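## Task

Set the yellow block flat on the table completely within the cyan rectangle, with no part extending beyond its borders. The block may only contact the table or other objects while most of it lies above either its starting area or the cyan rectangle; any other contact is a failure. The block must stay put by itself once the robot lets go.

## Robot and tools

ROBOT AND FRAME. Two arms, left_arm and right_arm, each ending in a two-finger gripper. All poses use one scene frame: origin on the table surface midway between the arms, +x pointing forward over the table, +z up, and left_arm on the +y side. The names are labels, not image sides. Positions are in metres; orientations are quaternions written w first (qw, qx, qy, qz). A gripper's fingers extend along its own +z axis and close along its own y axis. end_effector_position is the point between the finger pads, just under 1 cm behind the tips. Reported hand positions can be slightly wrong, more so when an arm reaches far. Arm bases may be tilted; mounting plates and the metal frame behind the arms are fixed obstacles. Joint limits (rad), base to gripper: waist -2.618 to 3.054, shoulder 0 to 3.142, elbow 0 to 3.142, wrist pitch -1.571 to 1.571, wrist yaw -1.571 to 1.571, wrist roll -2.094 to 2.094.

ROW FORMAT. Every motion command is a row of 16 numbers covering both arms, even if one is idle: left_arm x, y, z, qw, qx, qy, qz, opening, then right_arm x, y, z, qw, qx, qy, qz, opening. x,y,z and the quaternion are an absolute target pose for that gripper in the scene frame, not an offset. Opening runs from -1 (closed) to +1 (fully open, 0.087 m). A call is rejected, sending nothing, if any target lies more than 0.6 m from that arm's last reported position along any of its gripper axes. To hold an arm still, resend exactly the pose from the last result before it stopped plus its desired opening. To keep an orientation, keep resending your own chosen quaternion rather than the slightly drifted reported one.

TOOLS.
execute_actions: {"actions": [...], "pictures": bool}. The list holds one item or none. Empty list: just returns the current state. Action: {"rows": [[16 numbers], ...], "steps": n} with 1 to 15 rows and steps up to 15 (default 15); each step is 1/30 s, one row per step, the final row repeated to fill. Wait: {"steps": n}, n up to 300, counted from the previous result, so your reply time is included. pictures defaults to on.
move: {"target": [16 numbers], "speed": m/s}. Drives each gripper in a straight line toward its absolute target; both arms finish together. Duration 0.5 to 10 s, cut off at 10 s. speed 0.002 to 0.5, default 0.25; rotation capped at twice that in rad/s. Opening is sent when the move begins. Paths ignore obstacles and the other arm; grippers lag, wander, and can exceed the speed near full extension. Faster moves and targets deeper past contact press harder.
wait: {"seconds": 0 to 10}; the robot gets nothing new.
zoom_image: {"camera": name, "region": [x0, y0, x1, y1]} in pixels of that camera's latest image, top-left origin, at most 504 by 504.
finished_scene: {"scene": current scene number}. Irreversible; the result says whether the goal was met.
Cameras, all 896x504: cam_head_left, cam_head_right, cam_high, cam_low, cam_left_wrist, cam_right_wrist. Calibration (K, distortion, T_world_to_cam) is given per camera and may be off by a few degrees and millimetres.

CONTROL BEHAVIOUR. Each step, the commanded pose is clamped to within 70 mm and 16 degrees of the measured pose, then reached by damped inverse kinematics, favouring position over orientation. After an action ends, an arm only continues to its last clamped pose, so far targets need follow-up commands; check reported poses. Joint friction can leave the gripper up to about 31 mm short, and very small commands may not move it. The simulation keeps running while you think and write.

RESULT LINES. The state line gives each arm's position and quaternion. grip_measured is finger opening on the command scale; the last Joint positions value is opening in metres. Joint torques are raw drive outputs, nonzero even in free air. Hand target shows where the controller is currently driving each gripper. HELD marks steps where your row was partly or wholly not sent; pose unreachable means a clearance check changed or blocked an arm's command; too close concerns an arm near its plate or frame. A move adds a move: line with the ending (done, off_target, moving, held, fault), limits (paced = pose clipped; held = some steps blocked, after which the arm may surge) and each gripper's distance from its target. FAULT lines mean an arm stopped. MOTOR HOT appears from 75 °C; at 90 °C that arm halts 10 s; at 100 °C it goes limp and falls.

GRIPPING. Fingers go to whatever grip_measured value you command (except near ±1). To hold an object, command about 0.02 below the measured opening for a firm grip, less for a lighter one. Readings can be off by about 1 mm. Pads push up to roughly 20 N; closing fast can squeeze harder.

AVOID. Arm-to-arm collisions or pressing, knocking anything off the table, drops, slips, slams, hard pushes, and long heavy holds that heat motors. Loose objects may occasionally be nudged by outside pushes, so verify placement before finishing.

Each tool is called by a JSON object that holds its "fn" and its "kwargs".

## Session

{"fn": "execute_actions", "kwargs": {"actions": []}}

Scene clock: 0.00 s of 4400.00 s.
left_arm: end_effector_position=(-0.1304, +0.6029, +0.1634) grip_measured=+1.000 end_effector_quat_wxyz=(-0.141, +0.898, +0.356, +0.217) | right_arm: end_effector_position=(+0.2442, -0.2941, +0.1947) grip_measured=+0.997 end_effector_quat_wxyz=(+0.217, +0.925, -0.267, +0.161)
Joint positions: left_arm=[ 2.372  2.051  1.222 -0.792  1.018 -1.495  0.087] | right_arm=[ 1.092  1.702  0.987 -1.443  0.882 -1.213  0.087]
Joint velocities: left_arm=[ 0.002  0.002  0.007 -0.037 -0.051  0.066  0.   ] | right_arm=[-0.002  0.007  0.002 -0.022 -0.066  0.051  0.001]
Joint torques (N m, as the arm reports them, + toward a larger angle): no reading
Hand target (left_arm): -0.130, +0.603, +0.163; -0.141, +0.898, +0.356, +0.217
Hand target (right_arm): +0.244, -0.294, +0.195; +0.217, +0.925, -0.267, +0.161

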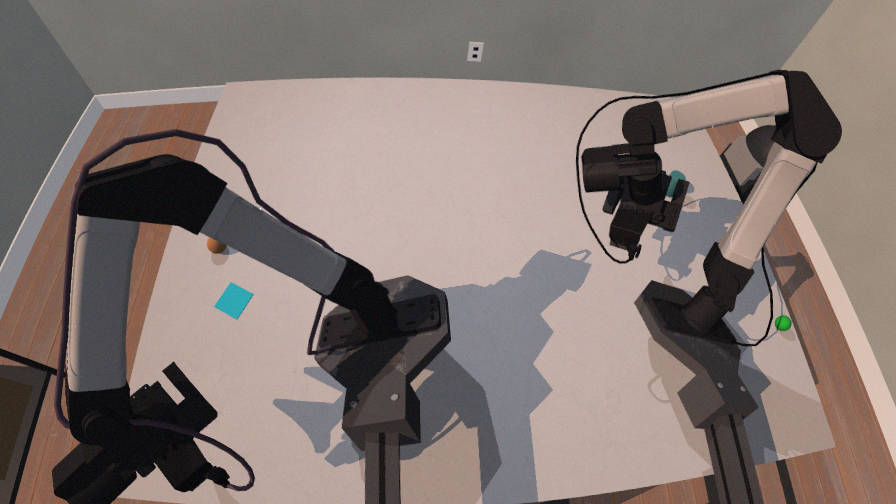

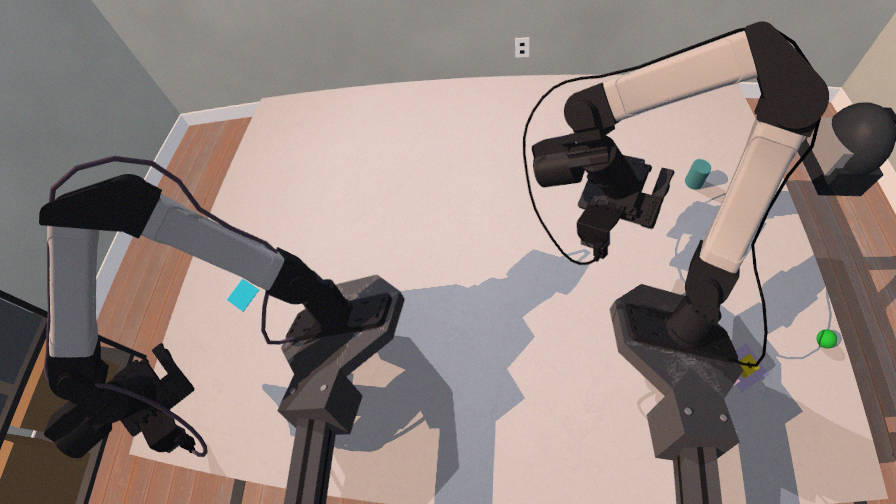

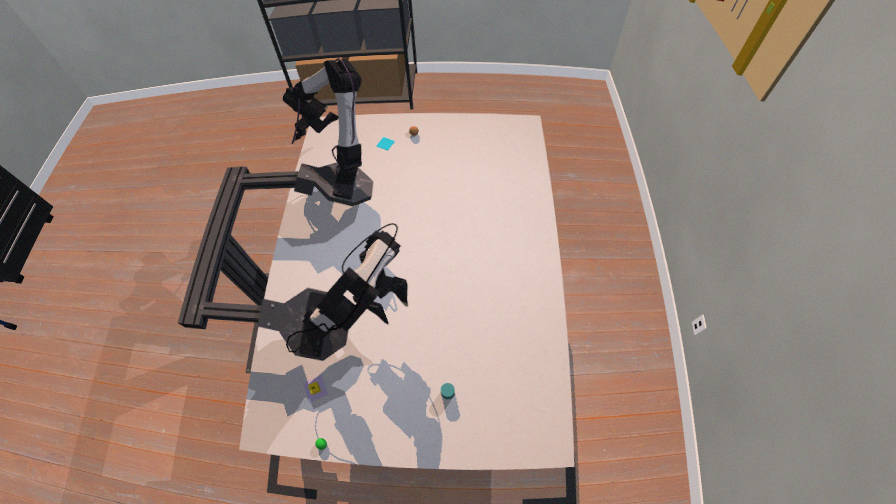

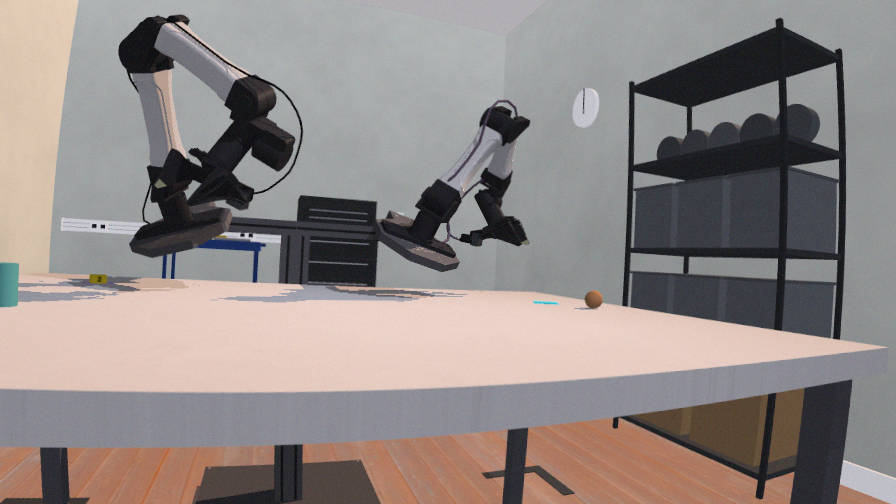

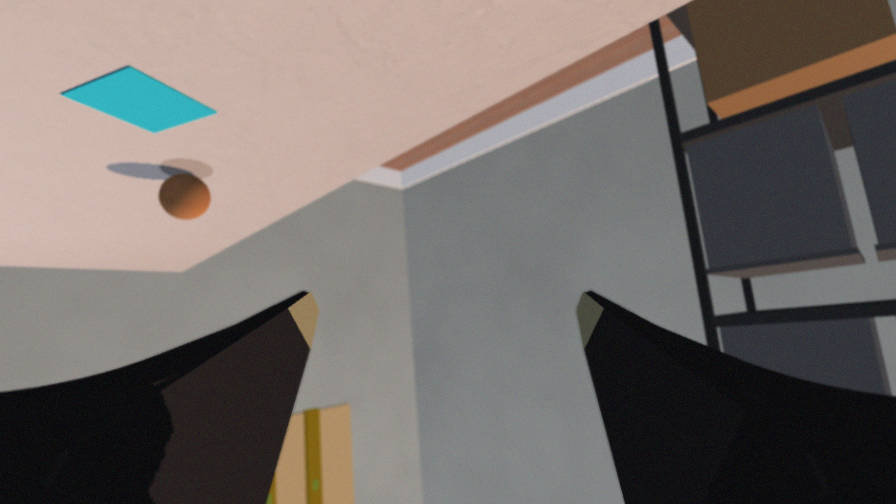

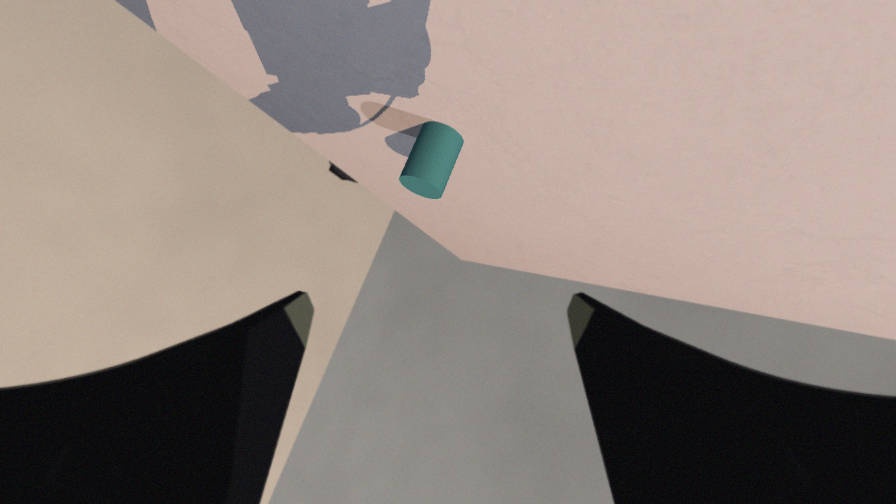

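{"fn": "zoom_image", "kwargs": {"camera": "cam_high", "region": [274, 357, 354, 417]}}

{"fn": "zoom_image", "kwargs": {"camera": "cam_head_right", "region": [700, 330, 800, 405]}}

{"fn": "zoom_image", "kwargs": {"camera": "cam_low", "region": [60, 255, 140, 300]}}

{"fn": "zoom_image", "kwargs": {"camera": "cam_high", "region": [355, 120, 435, 165]}}

Region (274, 357, 354, 417) of cam_high's 896x504 image, scaled by 6.300, with more detail than that image has; it fills the top 378 rows of this view, and the rest is white.

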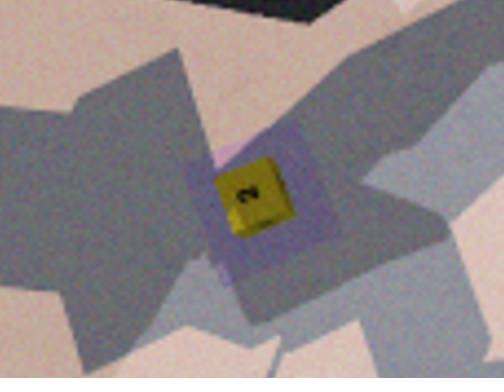

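Region (700, 330, 800, 405) of cam_head_right's 896x504 image, scaled by 5.040, with more detail than that image has; it fills the top 378 rows of this view, and the rest is white.

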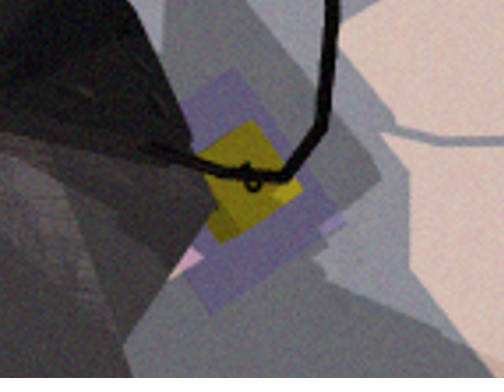

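Region (60, 255, 140, 300) of cam_low's 896x504 image, scaled by 6.300, with more detail than that image has; it fills the top 284 rows of this view, and the rest is white.

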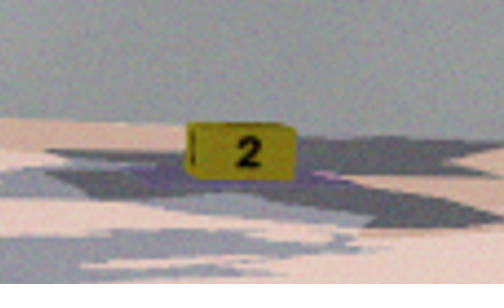

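Region (355, 120, 435, 165) of cam_high's 896x504 image, scaled by 6.300, with more detail than that image has; it fills the top 284 rows of this view, and the rest is white.

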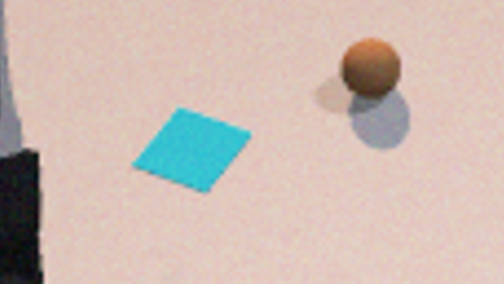

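{"fn": "move", "kwargs": {"target": [-0.1304,0.6029,0.1634,-0.141,0.898,0.356,0.217,1,0.14,-0.52,0.2,0,0.843,-0.537,0,1]}}

Scene clock: 92.00 s of 4400.00 s.
left_arm: end_effector_position=(-0.1304, +0.6029, +0.1634) grip_measured=+1.000 end_effector_quat_wxyz=(-0.141, +0.898, +0.356, +0.217) | right_arm: end_effector_position=(+0.2072, -0.3898, +0.2024) grip_measured=+0.997 end_effector_quat_wxyz=(+0.132, +0.897, -0.407, +0.115)
Joint positions: left_arm=[ 2.372  2.051  1.222 -0.792  1.018 -1.495  0.087] | right_arm=[ 0.901  1.116  0.762 -1.415  0.803 -1.339  0.087]
Joint velocities: left_arm=[-0.007  0.002 -0.012 -0.051 -0.007 -0.051  0.   ] | right_arm=[-0.002 -0.002 -0.012  0.066 -0.066  0.022 -0.002]
Joint torques (N m, as the arm reports them, + toward a larger angle): left_arm=[  5.29 -10.27   4.62   0.48   0.25   0.12] | right_arm=[ 1.04 -0.54  5.6  -0.06 -0.04  0.07]
Hand target (left_arm): -0.130, +0.603, +0.163; -0.141, +0.898, +0.356, +0.217
Hand target (right_arm): +0.208, -0.386, +0.201; +0.133, +0.898, -0.403, +0.115
Off the commanded pose (left_arm): 0.000 m, 0 deg.
Off the commanded pose (right_arm): 0.147 m, 26 deg; position and orientation clipped at the last step of the last action.
After step 90, 87.10 s passed at rest.
move: held (right_arm); limits=paced,held; held on 34 of 57 steps (right_arm), including the last (right_arm)
pose unreachable (right arm): on one or more control steps of this call this arm could not follow its commanded pose, so it was not sent that pose on those steps. On the call's last step it was still not sent that pose. It may still have moved: this result reports where it is.
cause: the commanded pose would bring two parts of the arm too close to each other (its upper arm (the part past joint 2) and its fingers, with joints 3 (elbow) to 6 (wrist roll) between them).
camera_calibration (this result's frames):
cam_right_wrist: T_world_to_cam=[[0.754265, 0.637869, -0.155589, 0.127504], [0.348334, -0.187893, 0.918346, -0.312081], [0.55655, -0.746873, -0.363913, -0.192009], [0, 0, 0, 1]] pos_world=[0.119399, -0.283375, 0.236562]

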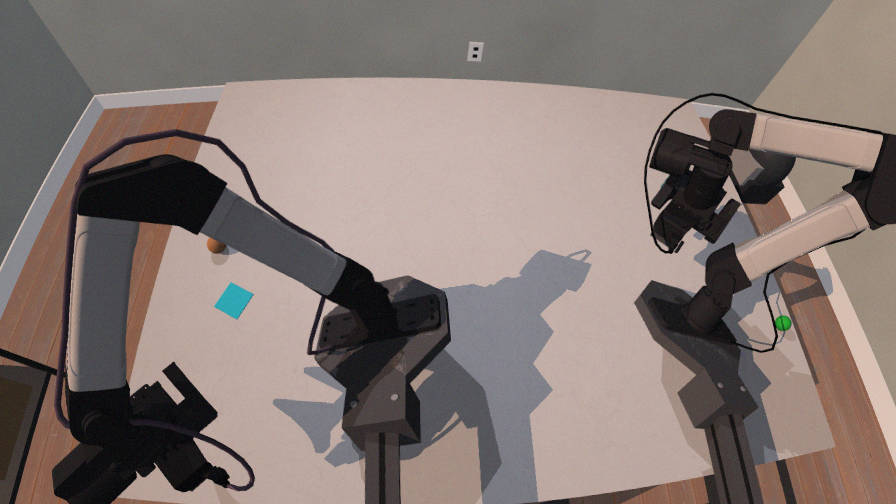

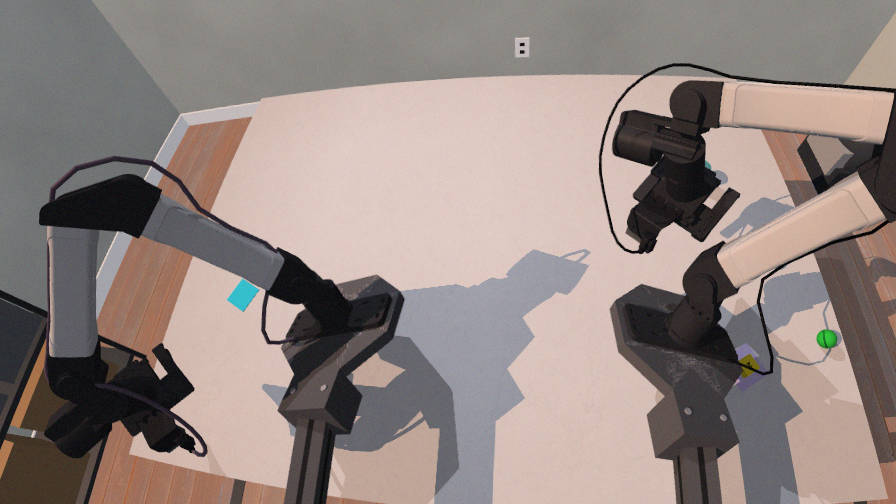

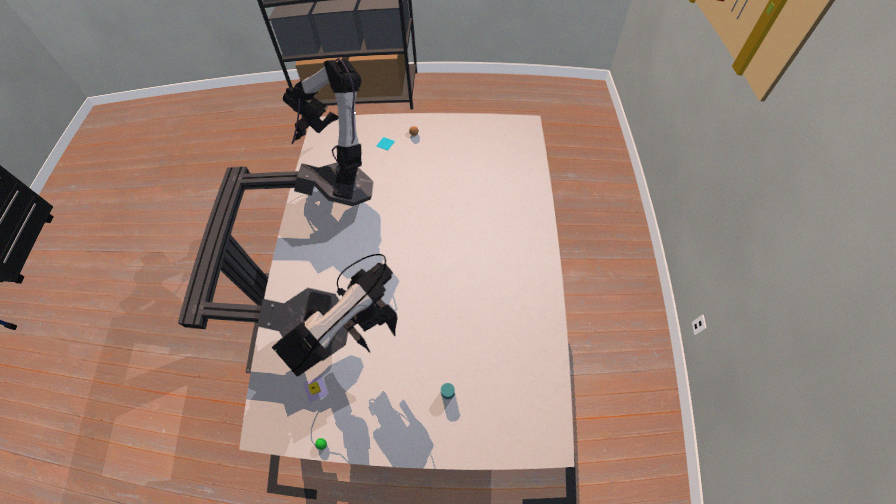

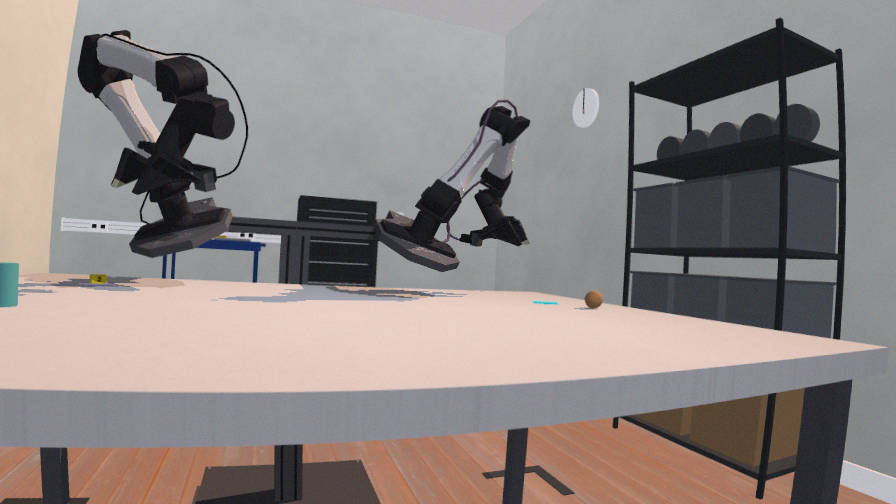

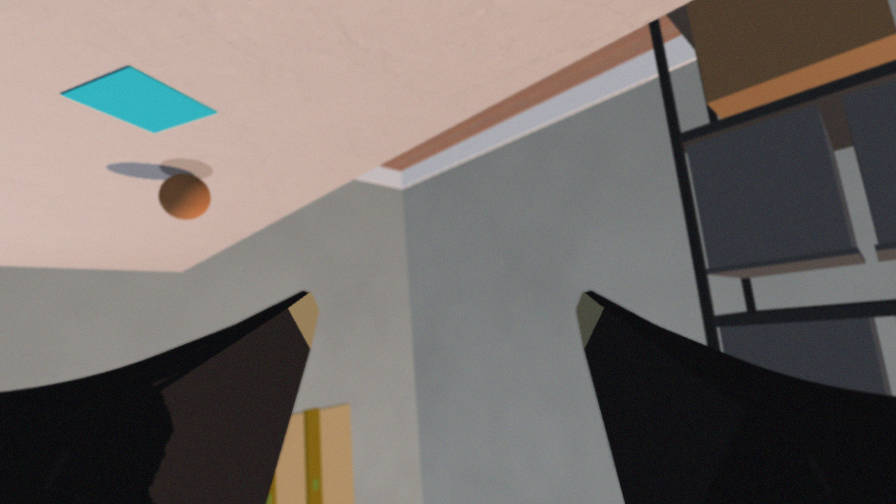

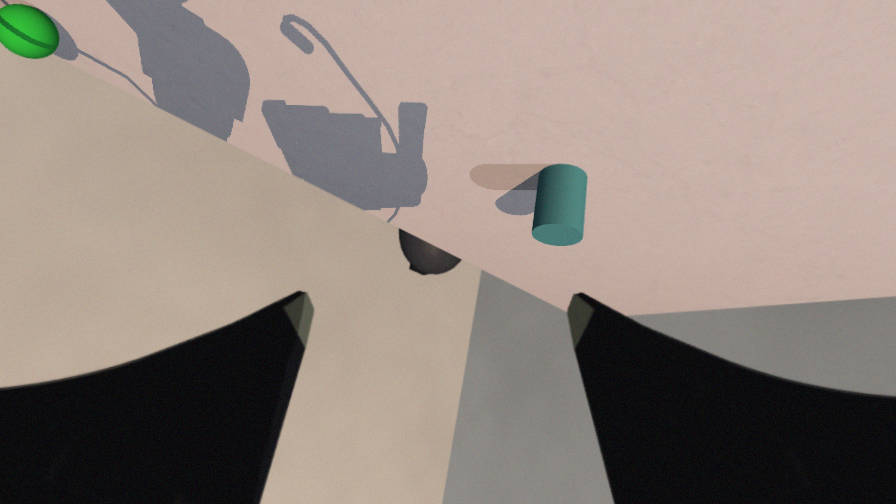

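{"fn": "move", "kwargs": {"target": [-0.1304,0.6029,0.1634,-0.141,0.898,0.356,0.217,1,0.36,-0.36,0.2,0,0.843,-0.537,0,1]}}

Scene clock: 122.77 s of 4400.00 s.
left_arm: end_effector_position=(-0.1304, +0.6029, +0.1634) grip_measured=+1.000 end_effector_quat_wxyz=(-0.141, +0.898, +0.356, +0.217) | right_arm: end_effector_position=(+0.3553, -0.3651, +0.2032) grip_measured=+0.997 end_effector_quat_wxyz=(+0.008, +0.843, -0.538, +0.010)
Joint positions: left_arm=[ 2.372  2.051  1.222 -0.792  1.018 -1.495  0.087] | right_arm=[ 0.475  1.482  1.389 -1.213  0.465 -1.678  0.087]
Joint velocities: left_arm=[-0.007  0.007 -0.007 -0.022 -0.007 -0.051  0.   ] | right_arm=[-0.007  0.002 -0.017 -0.022  0.007  0.022  0.001]
Joint torques (N m, as the arm reports them, + toward a larger angle): left_arm=[  5.3  -10.31   4.6    0.47   0.25   0.12] | right_arm=[ 1.23 -6.39  8.45  0.12 -0.24 -0.04]
Hand target (left_arm): -0.130, +0.603, +0.163; -0.141, +0.898, +0.356, +0.217
Hand target (right_arm): +0.360, -0.364, +0.203; +0.006, +0.843, -0.538, +0.006
Off the commanded pose (left_arm): 0.000 m, 0 deg.
Off the commanded pose (right_arm): 0.008 m, 1 deg.
After step 90, 26.27 s passed at rest.
move: done
camera_calibration (this result's frames):
cam_right_wrist: T_world_to_cam=[[0.903202, 0.429031, -0.0125757, -0.158006], [0.276618, -0.559437, 0.781353, -0.442057], [0.328189, -0.709198, -0.623963, -0.108033], [0, 0, 0, 1]] pos_world=[0.300448, -0.256131, 0.276006]

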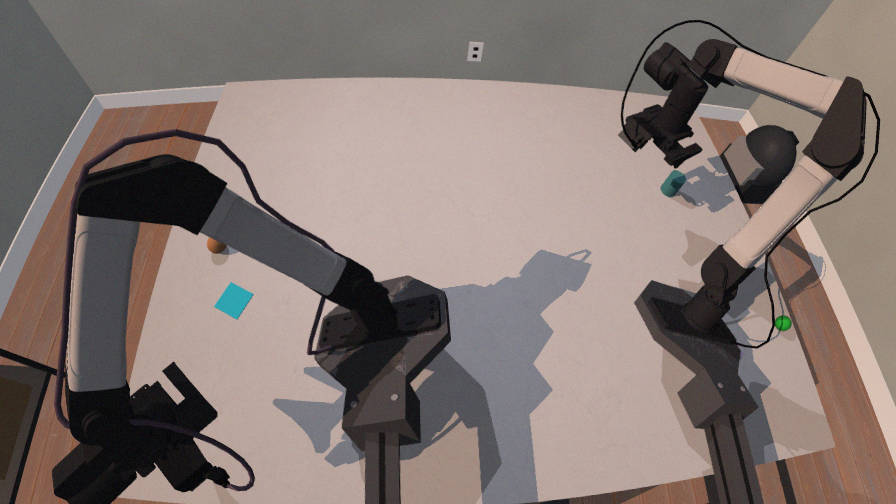

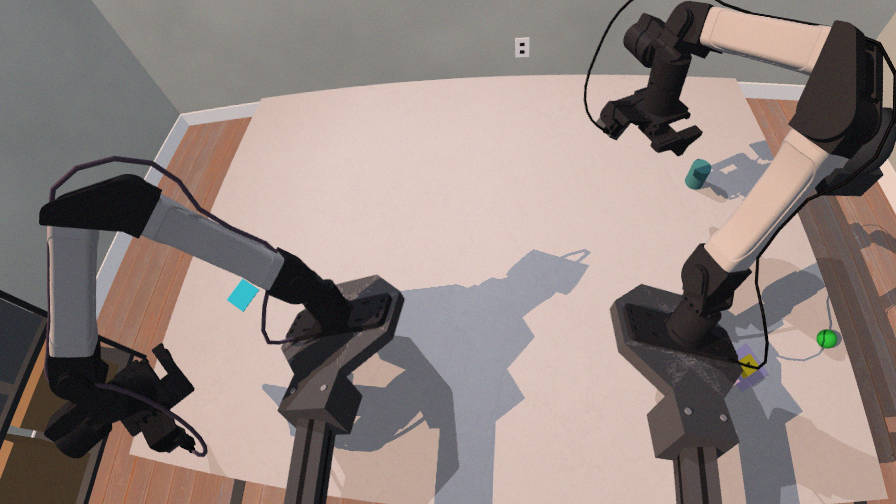

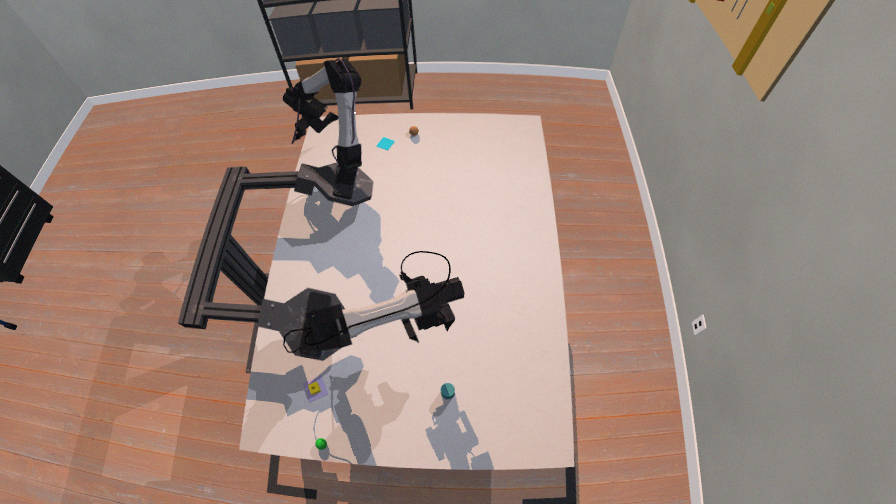

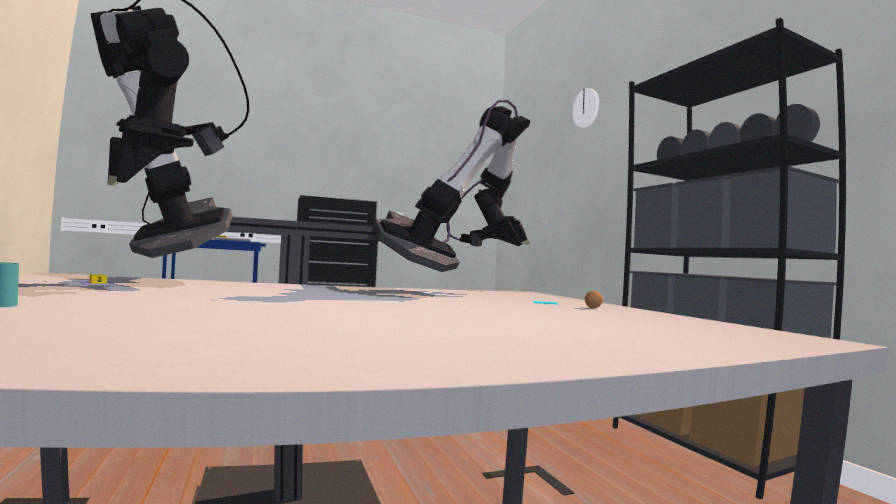

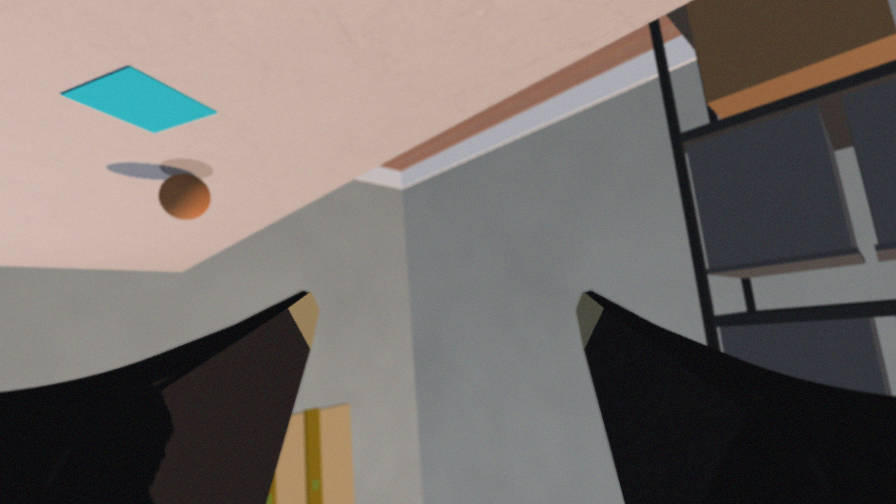

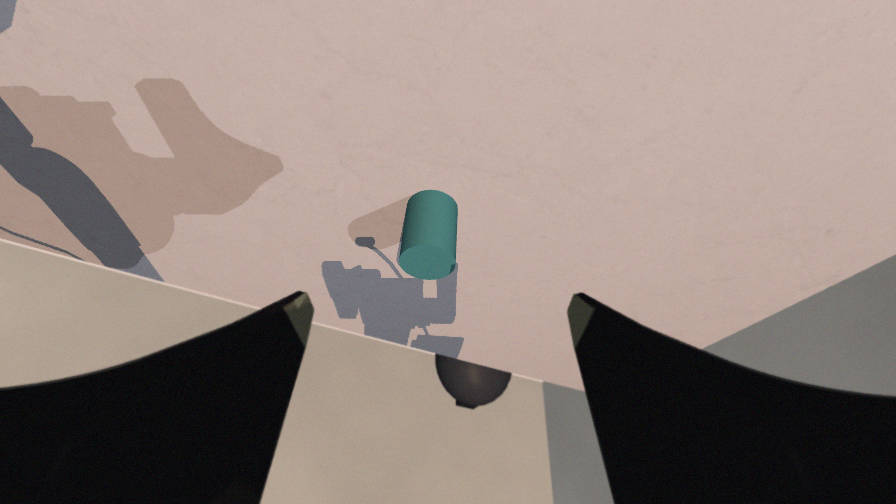

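{"fn": "move", "kwargs": {"target": [-0.1304,0.6029,0.1634,-0.141,0.898,0.356,0.217,1,0.27,-0.58,0.2,0,0.4226,-0.906,0,1]}}

{"fn": "move", "kwargs": {"target": [-0.1304,0.6029,0.1634,-0.141,0.898,0.356,0.217,1,0.06,-0.64,0.17,0,-0.259,-0.966,0,1]}}

Scene clock: 139.10 s of 4400.00 s.
left_arm: end_effector_position=(-0.1304, +0.6029, +0.1634) grip_measured=+1.000 end_effector_quat_wxyz=(-0.141, +0.898, +0.356, +0.217) | right_arm: end_effector_position=(+0.2606, -0.5774, +0.1989) grip_measured=+0.997 end_effector_quat_wxyz=(-0.019, -0.435, +0.900, -0.004)
Joint positions: left_arm=[ 2.372  2.051  1.222 -0.792  1.018 -1.495  0.087] | right_arm=[-0.432  1.304  1.404 -1.181  0.111 -1.439  0.087]
Joint velocities: left_arm=[-0.002 -0.012  0.007  0.007 -0.007 -0.022  0.   ] | right_arm=[ 0.017 -0.002 -0.007 -0.007 -0.051 -0.007  0.001]
Joint torques (N m, as the arm reports them, + toward a larger angle): left_arm=[  5.32 -10.3    4.6    0.47   0.25   0.12] | right_arm=[-0.48 -8.33  8.9   0.24 -0.21  0.13]
Hand target (left_arm): -0.130, +0.603, +0.163; -0.141, +0.898, +0.356, +0.217
Hand target (right_arm): +0.267, -0.582, +0.201; -0.011, -0.428, +0.904, -0.009
Off the commanded pose (left_arm): 0.000 m, 0 deg.
Off the commanded pose (right_arm): 0.010 m, 3 deg.
After step 90, 10.60 s passed at rest.
move: off_target (right_arm)
camera_calibration (this result's frames):
cam_right_wrist: T_world_to_cam=[[0.78847, -0.6148, -0.0183257, -0.55312], [-0.366422, -0.493442, 0.788828, -0.327151], [-0.494014, -0.615252, -0.614341, 0.0363997], [0, 0, 0, 1]] pos_world=[0.334225, -0.479093, 0.270291]

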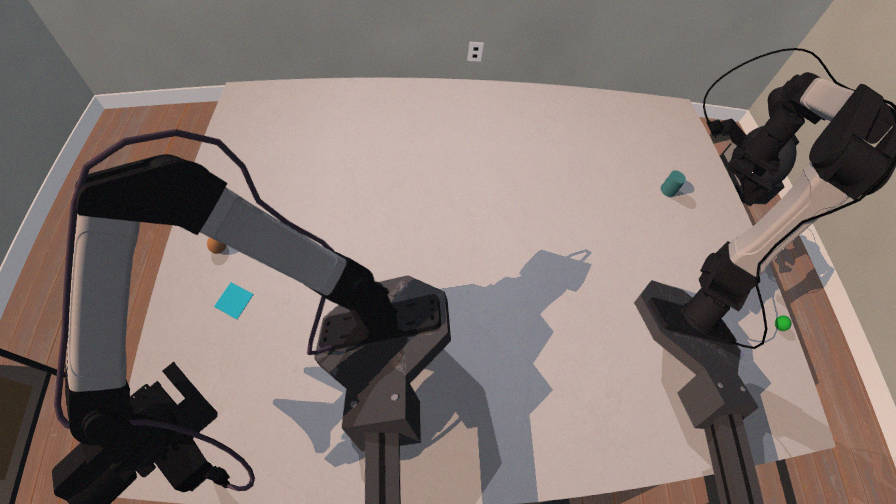

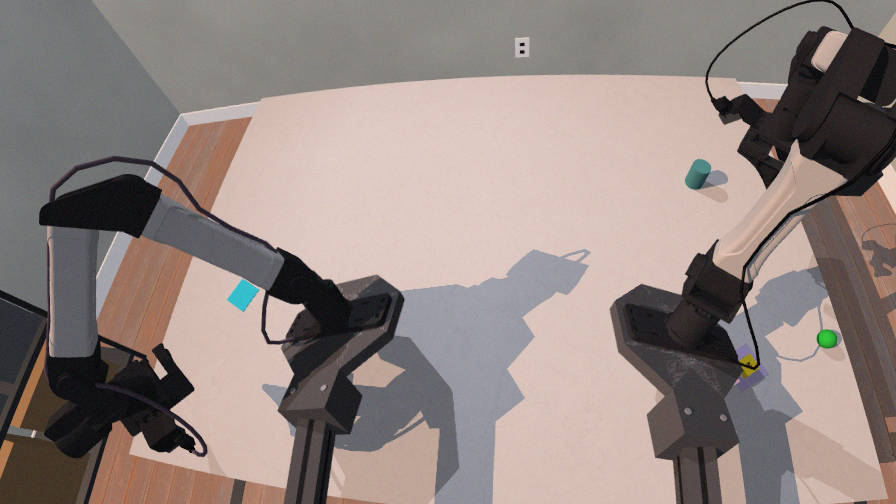

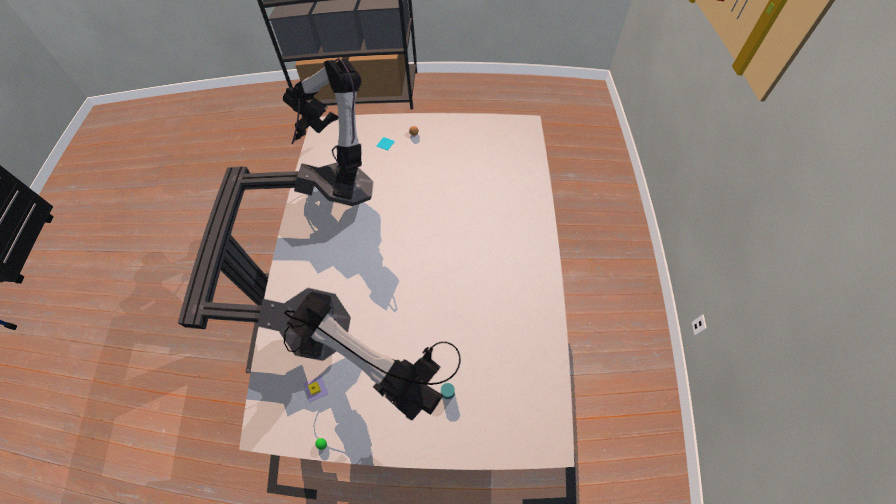

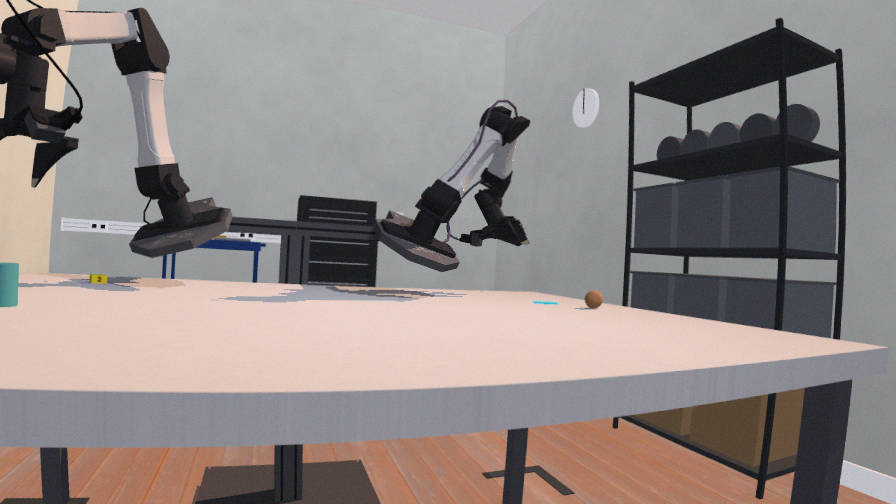

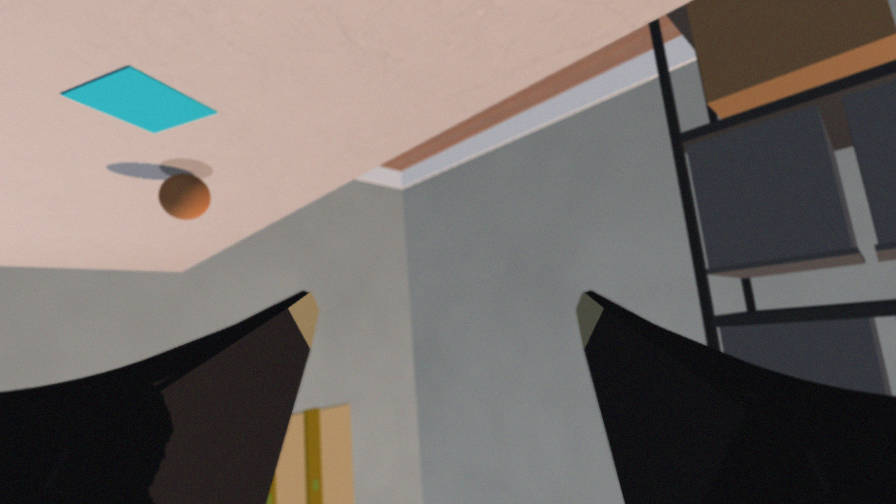

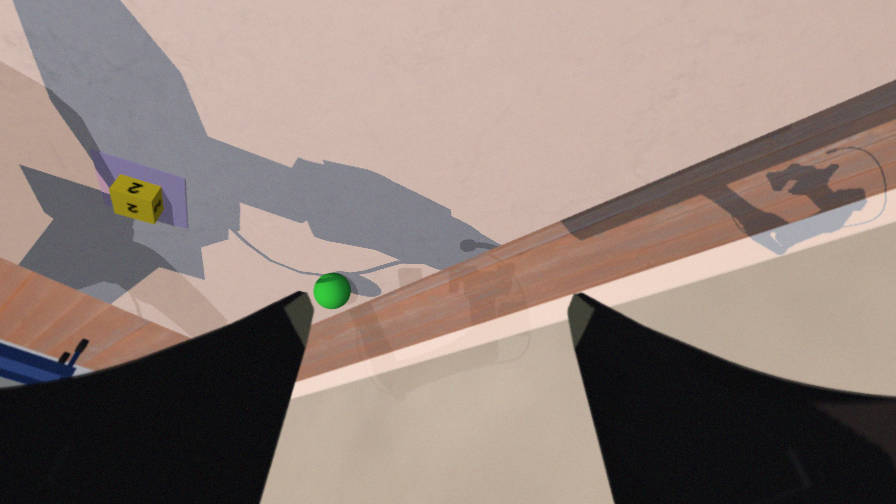

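Scene clock: 142.40 s of 4400.00 s.
left_arm: end_effector_position=(-0.1304, +0.6029, +0.1634) grip_measured=+1.000 end_effector_quat_wxyz=(-0.141, +0.898, +0.356, +0.217) | right_arm: end_effector_position=(+0.0605, -0.6437, +0.1764) grip_measured=+0.997 end_effector_quat_wxyz=(-0.015, +0.241, +0.970, -0.016)
Joint positions: left_arm=[ 2.372  2.051  1.222 -0.792  1.018 -1.495  0.087] | right_arm=[-1.397  1.359  1.236 -1.063 -0.321 -0.924  0.087]
Joint velocities: left_arm=[-0.002  0.007 -0.007  0.051 -0.051  0.037  0.   ] | right_arm=[-0.022 -0.012  0.002  0.095  0.022  0.066 -0.   ]
Joint torques (N m, as the arm reports them, + toward a larger angle): left_arm=[  5.29 -10.27   4.61   0.47   0.23   0.12] | right_arm=[-2.2  -6.6   5.01  0.38 -0.22  0.14]
Hand target (left_arm): -0.130, +0.603, +0.163; -0.141, +0.898, +0.356, +0.217
Hand target (right_arm): +0.057, -0.641, +0.169; -0.015, +0.253, +0.967, -0.005
Off the commanded pose (left_arm): 0.000 m, 0 deg.
Off the commanded pose (right_arm): 0.007 m, 3 deg.
move: off_target (right_arm)
camera_calibration (this result's frames):
cam_right_wrist: T_world_to_cam=[[-0.459653, -0.887648, 0.0282745, -0.544875], [-0.547114, 0.308105, 0.778291, 0.113356], [-0.699561, 0.342275, -0.627266, 0.514082], [0, 0, 0, 1]] pos_world=[0.171197, -0.69454, 0.249648]

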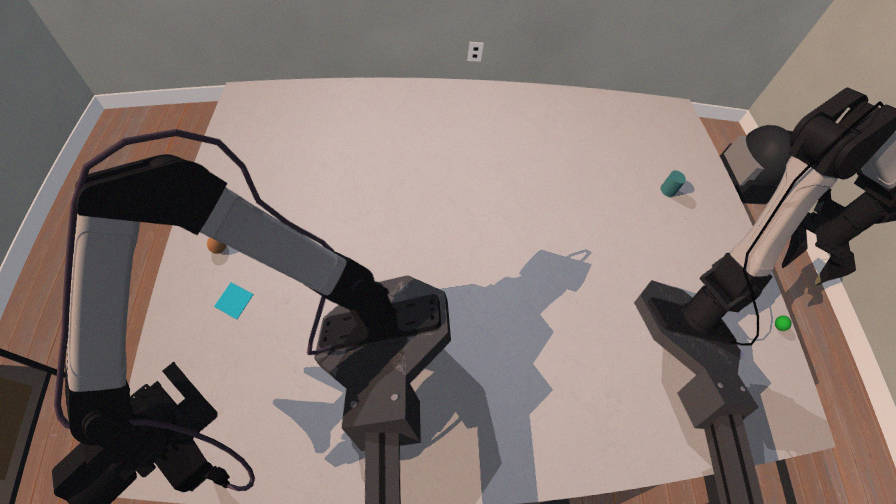

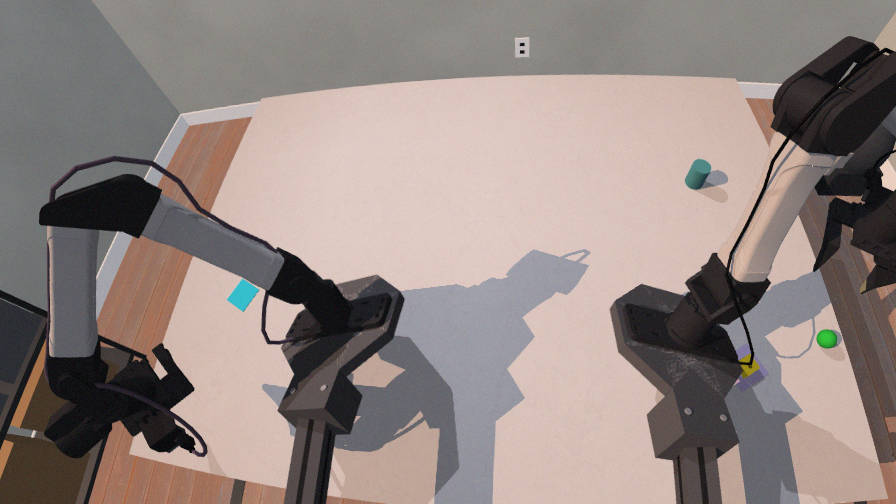

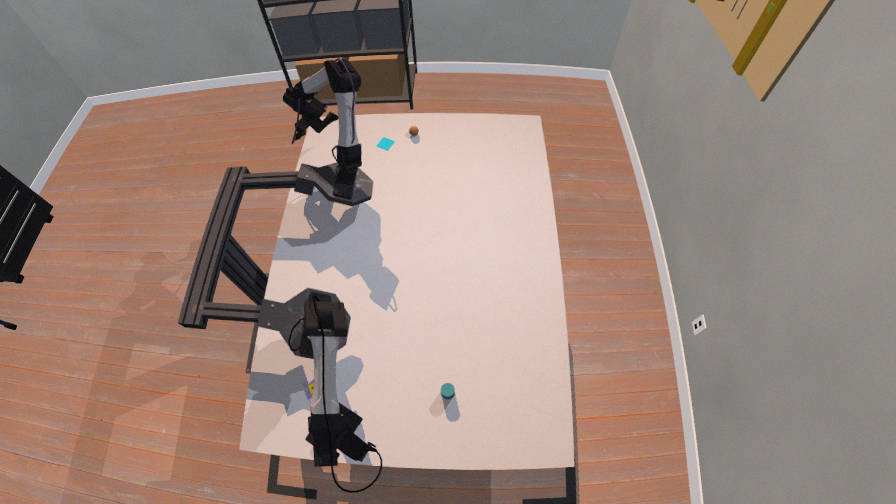

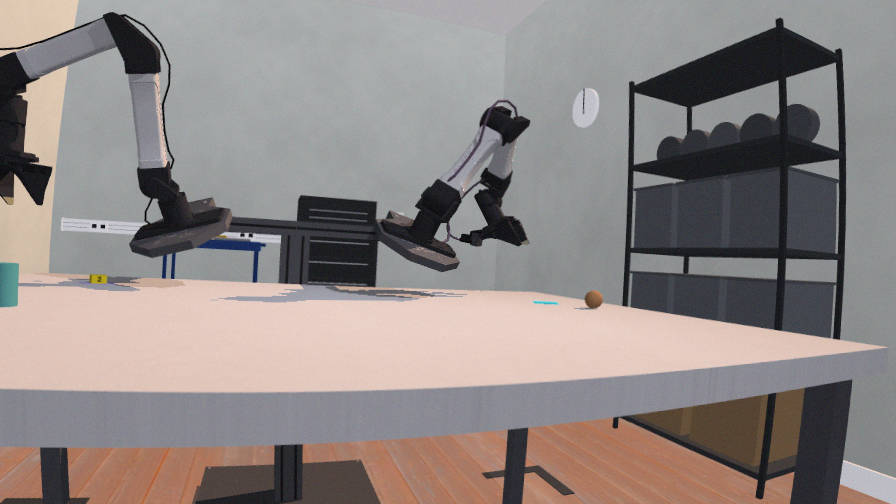

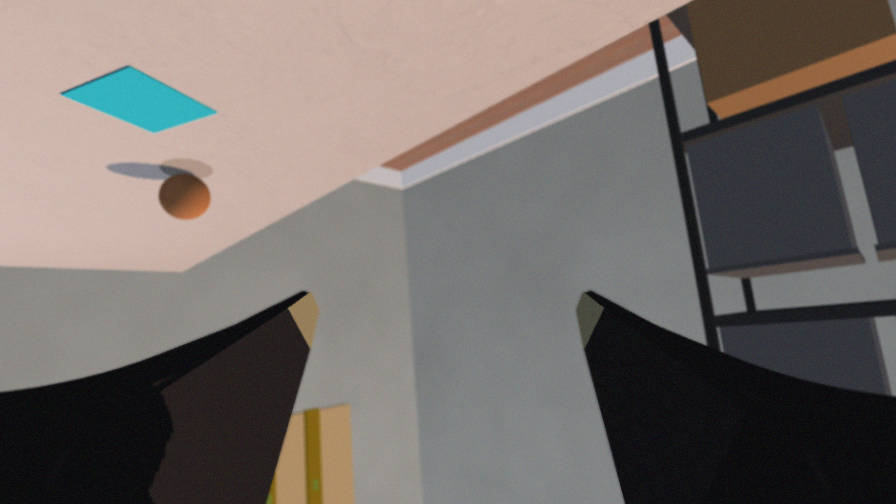

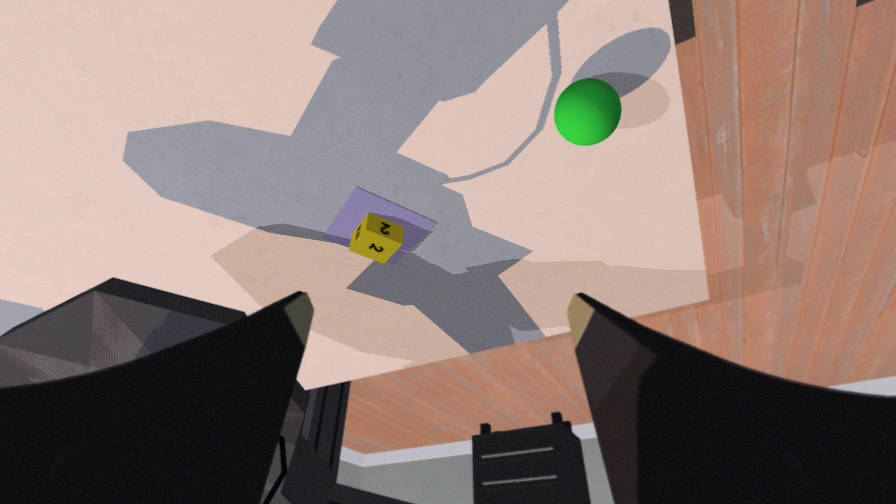

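{"fn": "zoom_image", "kwargs": {"camera": "cam_right_wrist", "region": [310, 170, 450, 275]}}

Region (310, 170, 450, 275) of cam_right_wrist's 896x504 image, scaled by 3.600, with more detail than that image has; it fills the top 378 rows of this view, and the rest is white.

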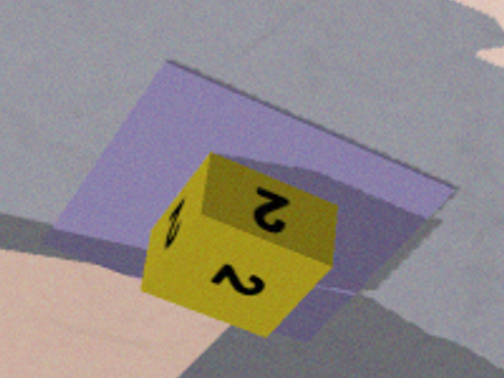

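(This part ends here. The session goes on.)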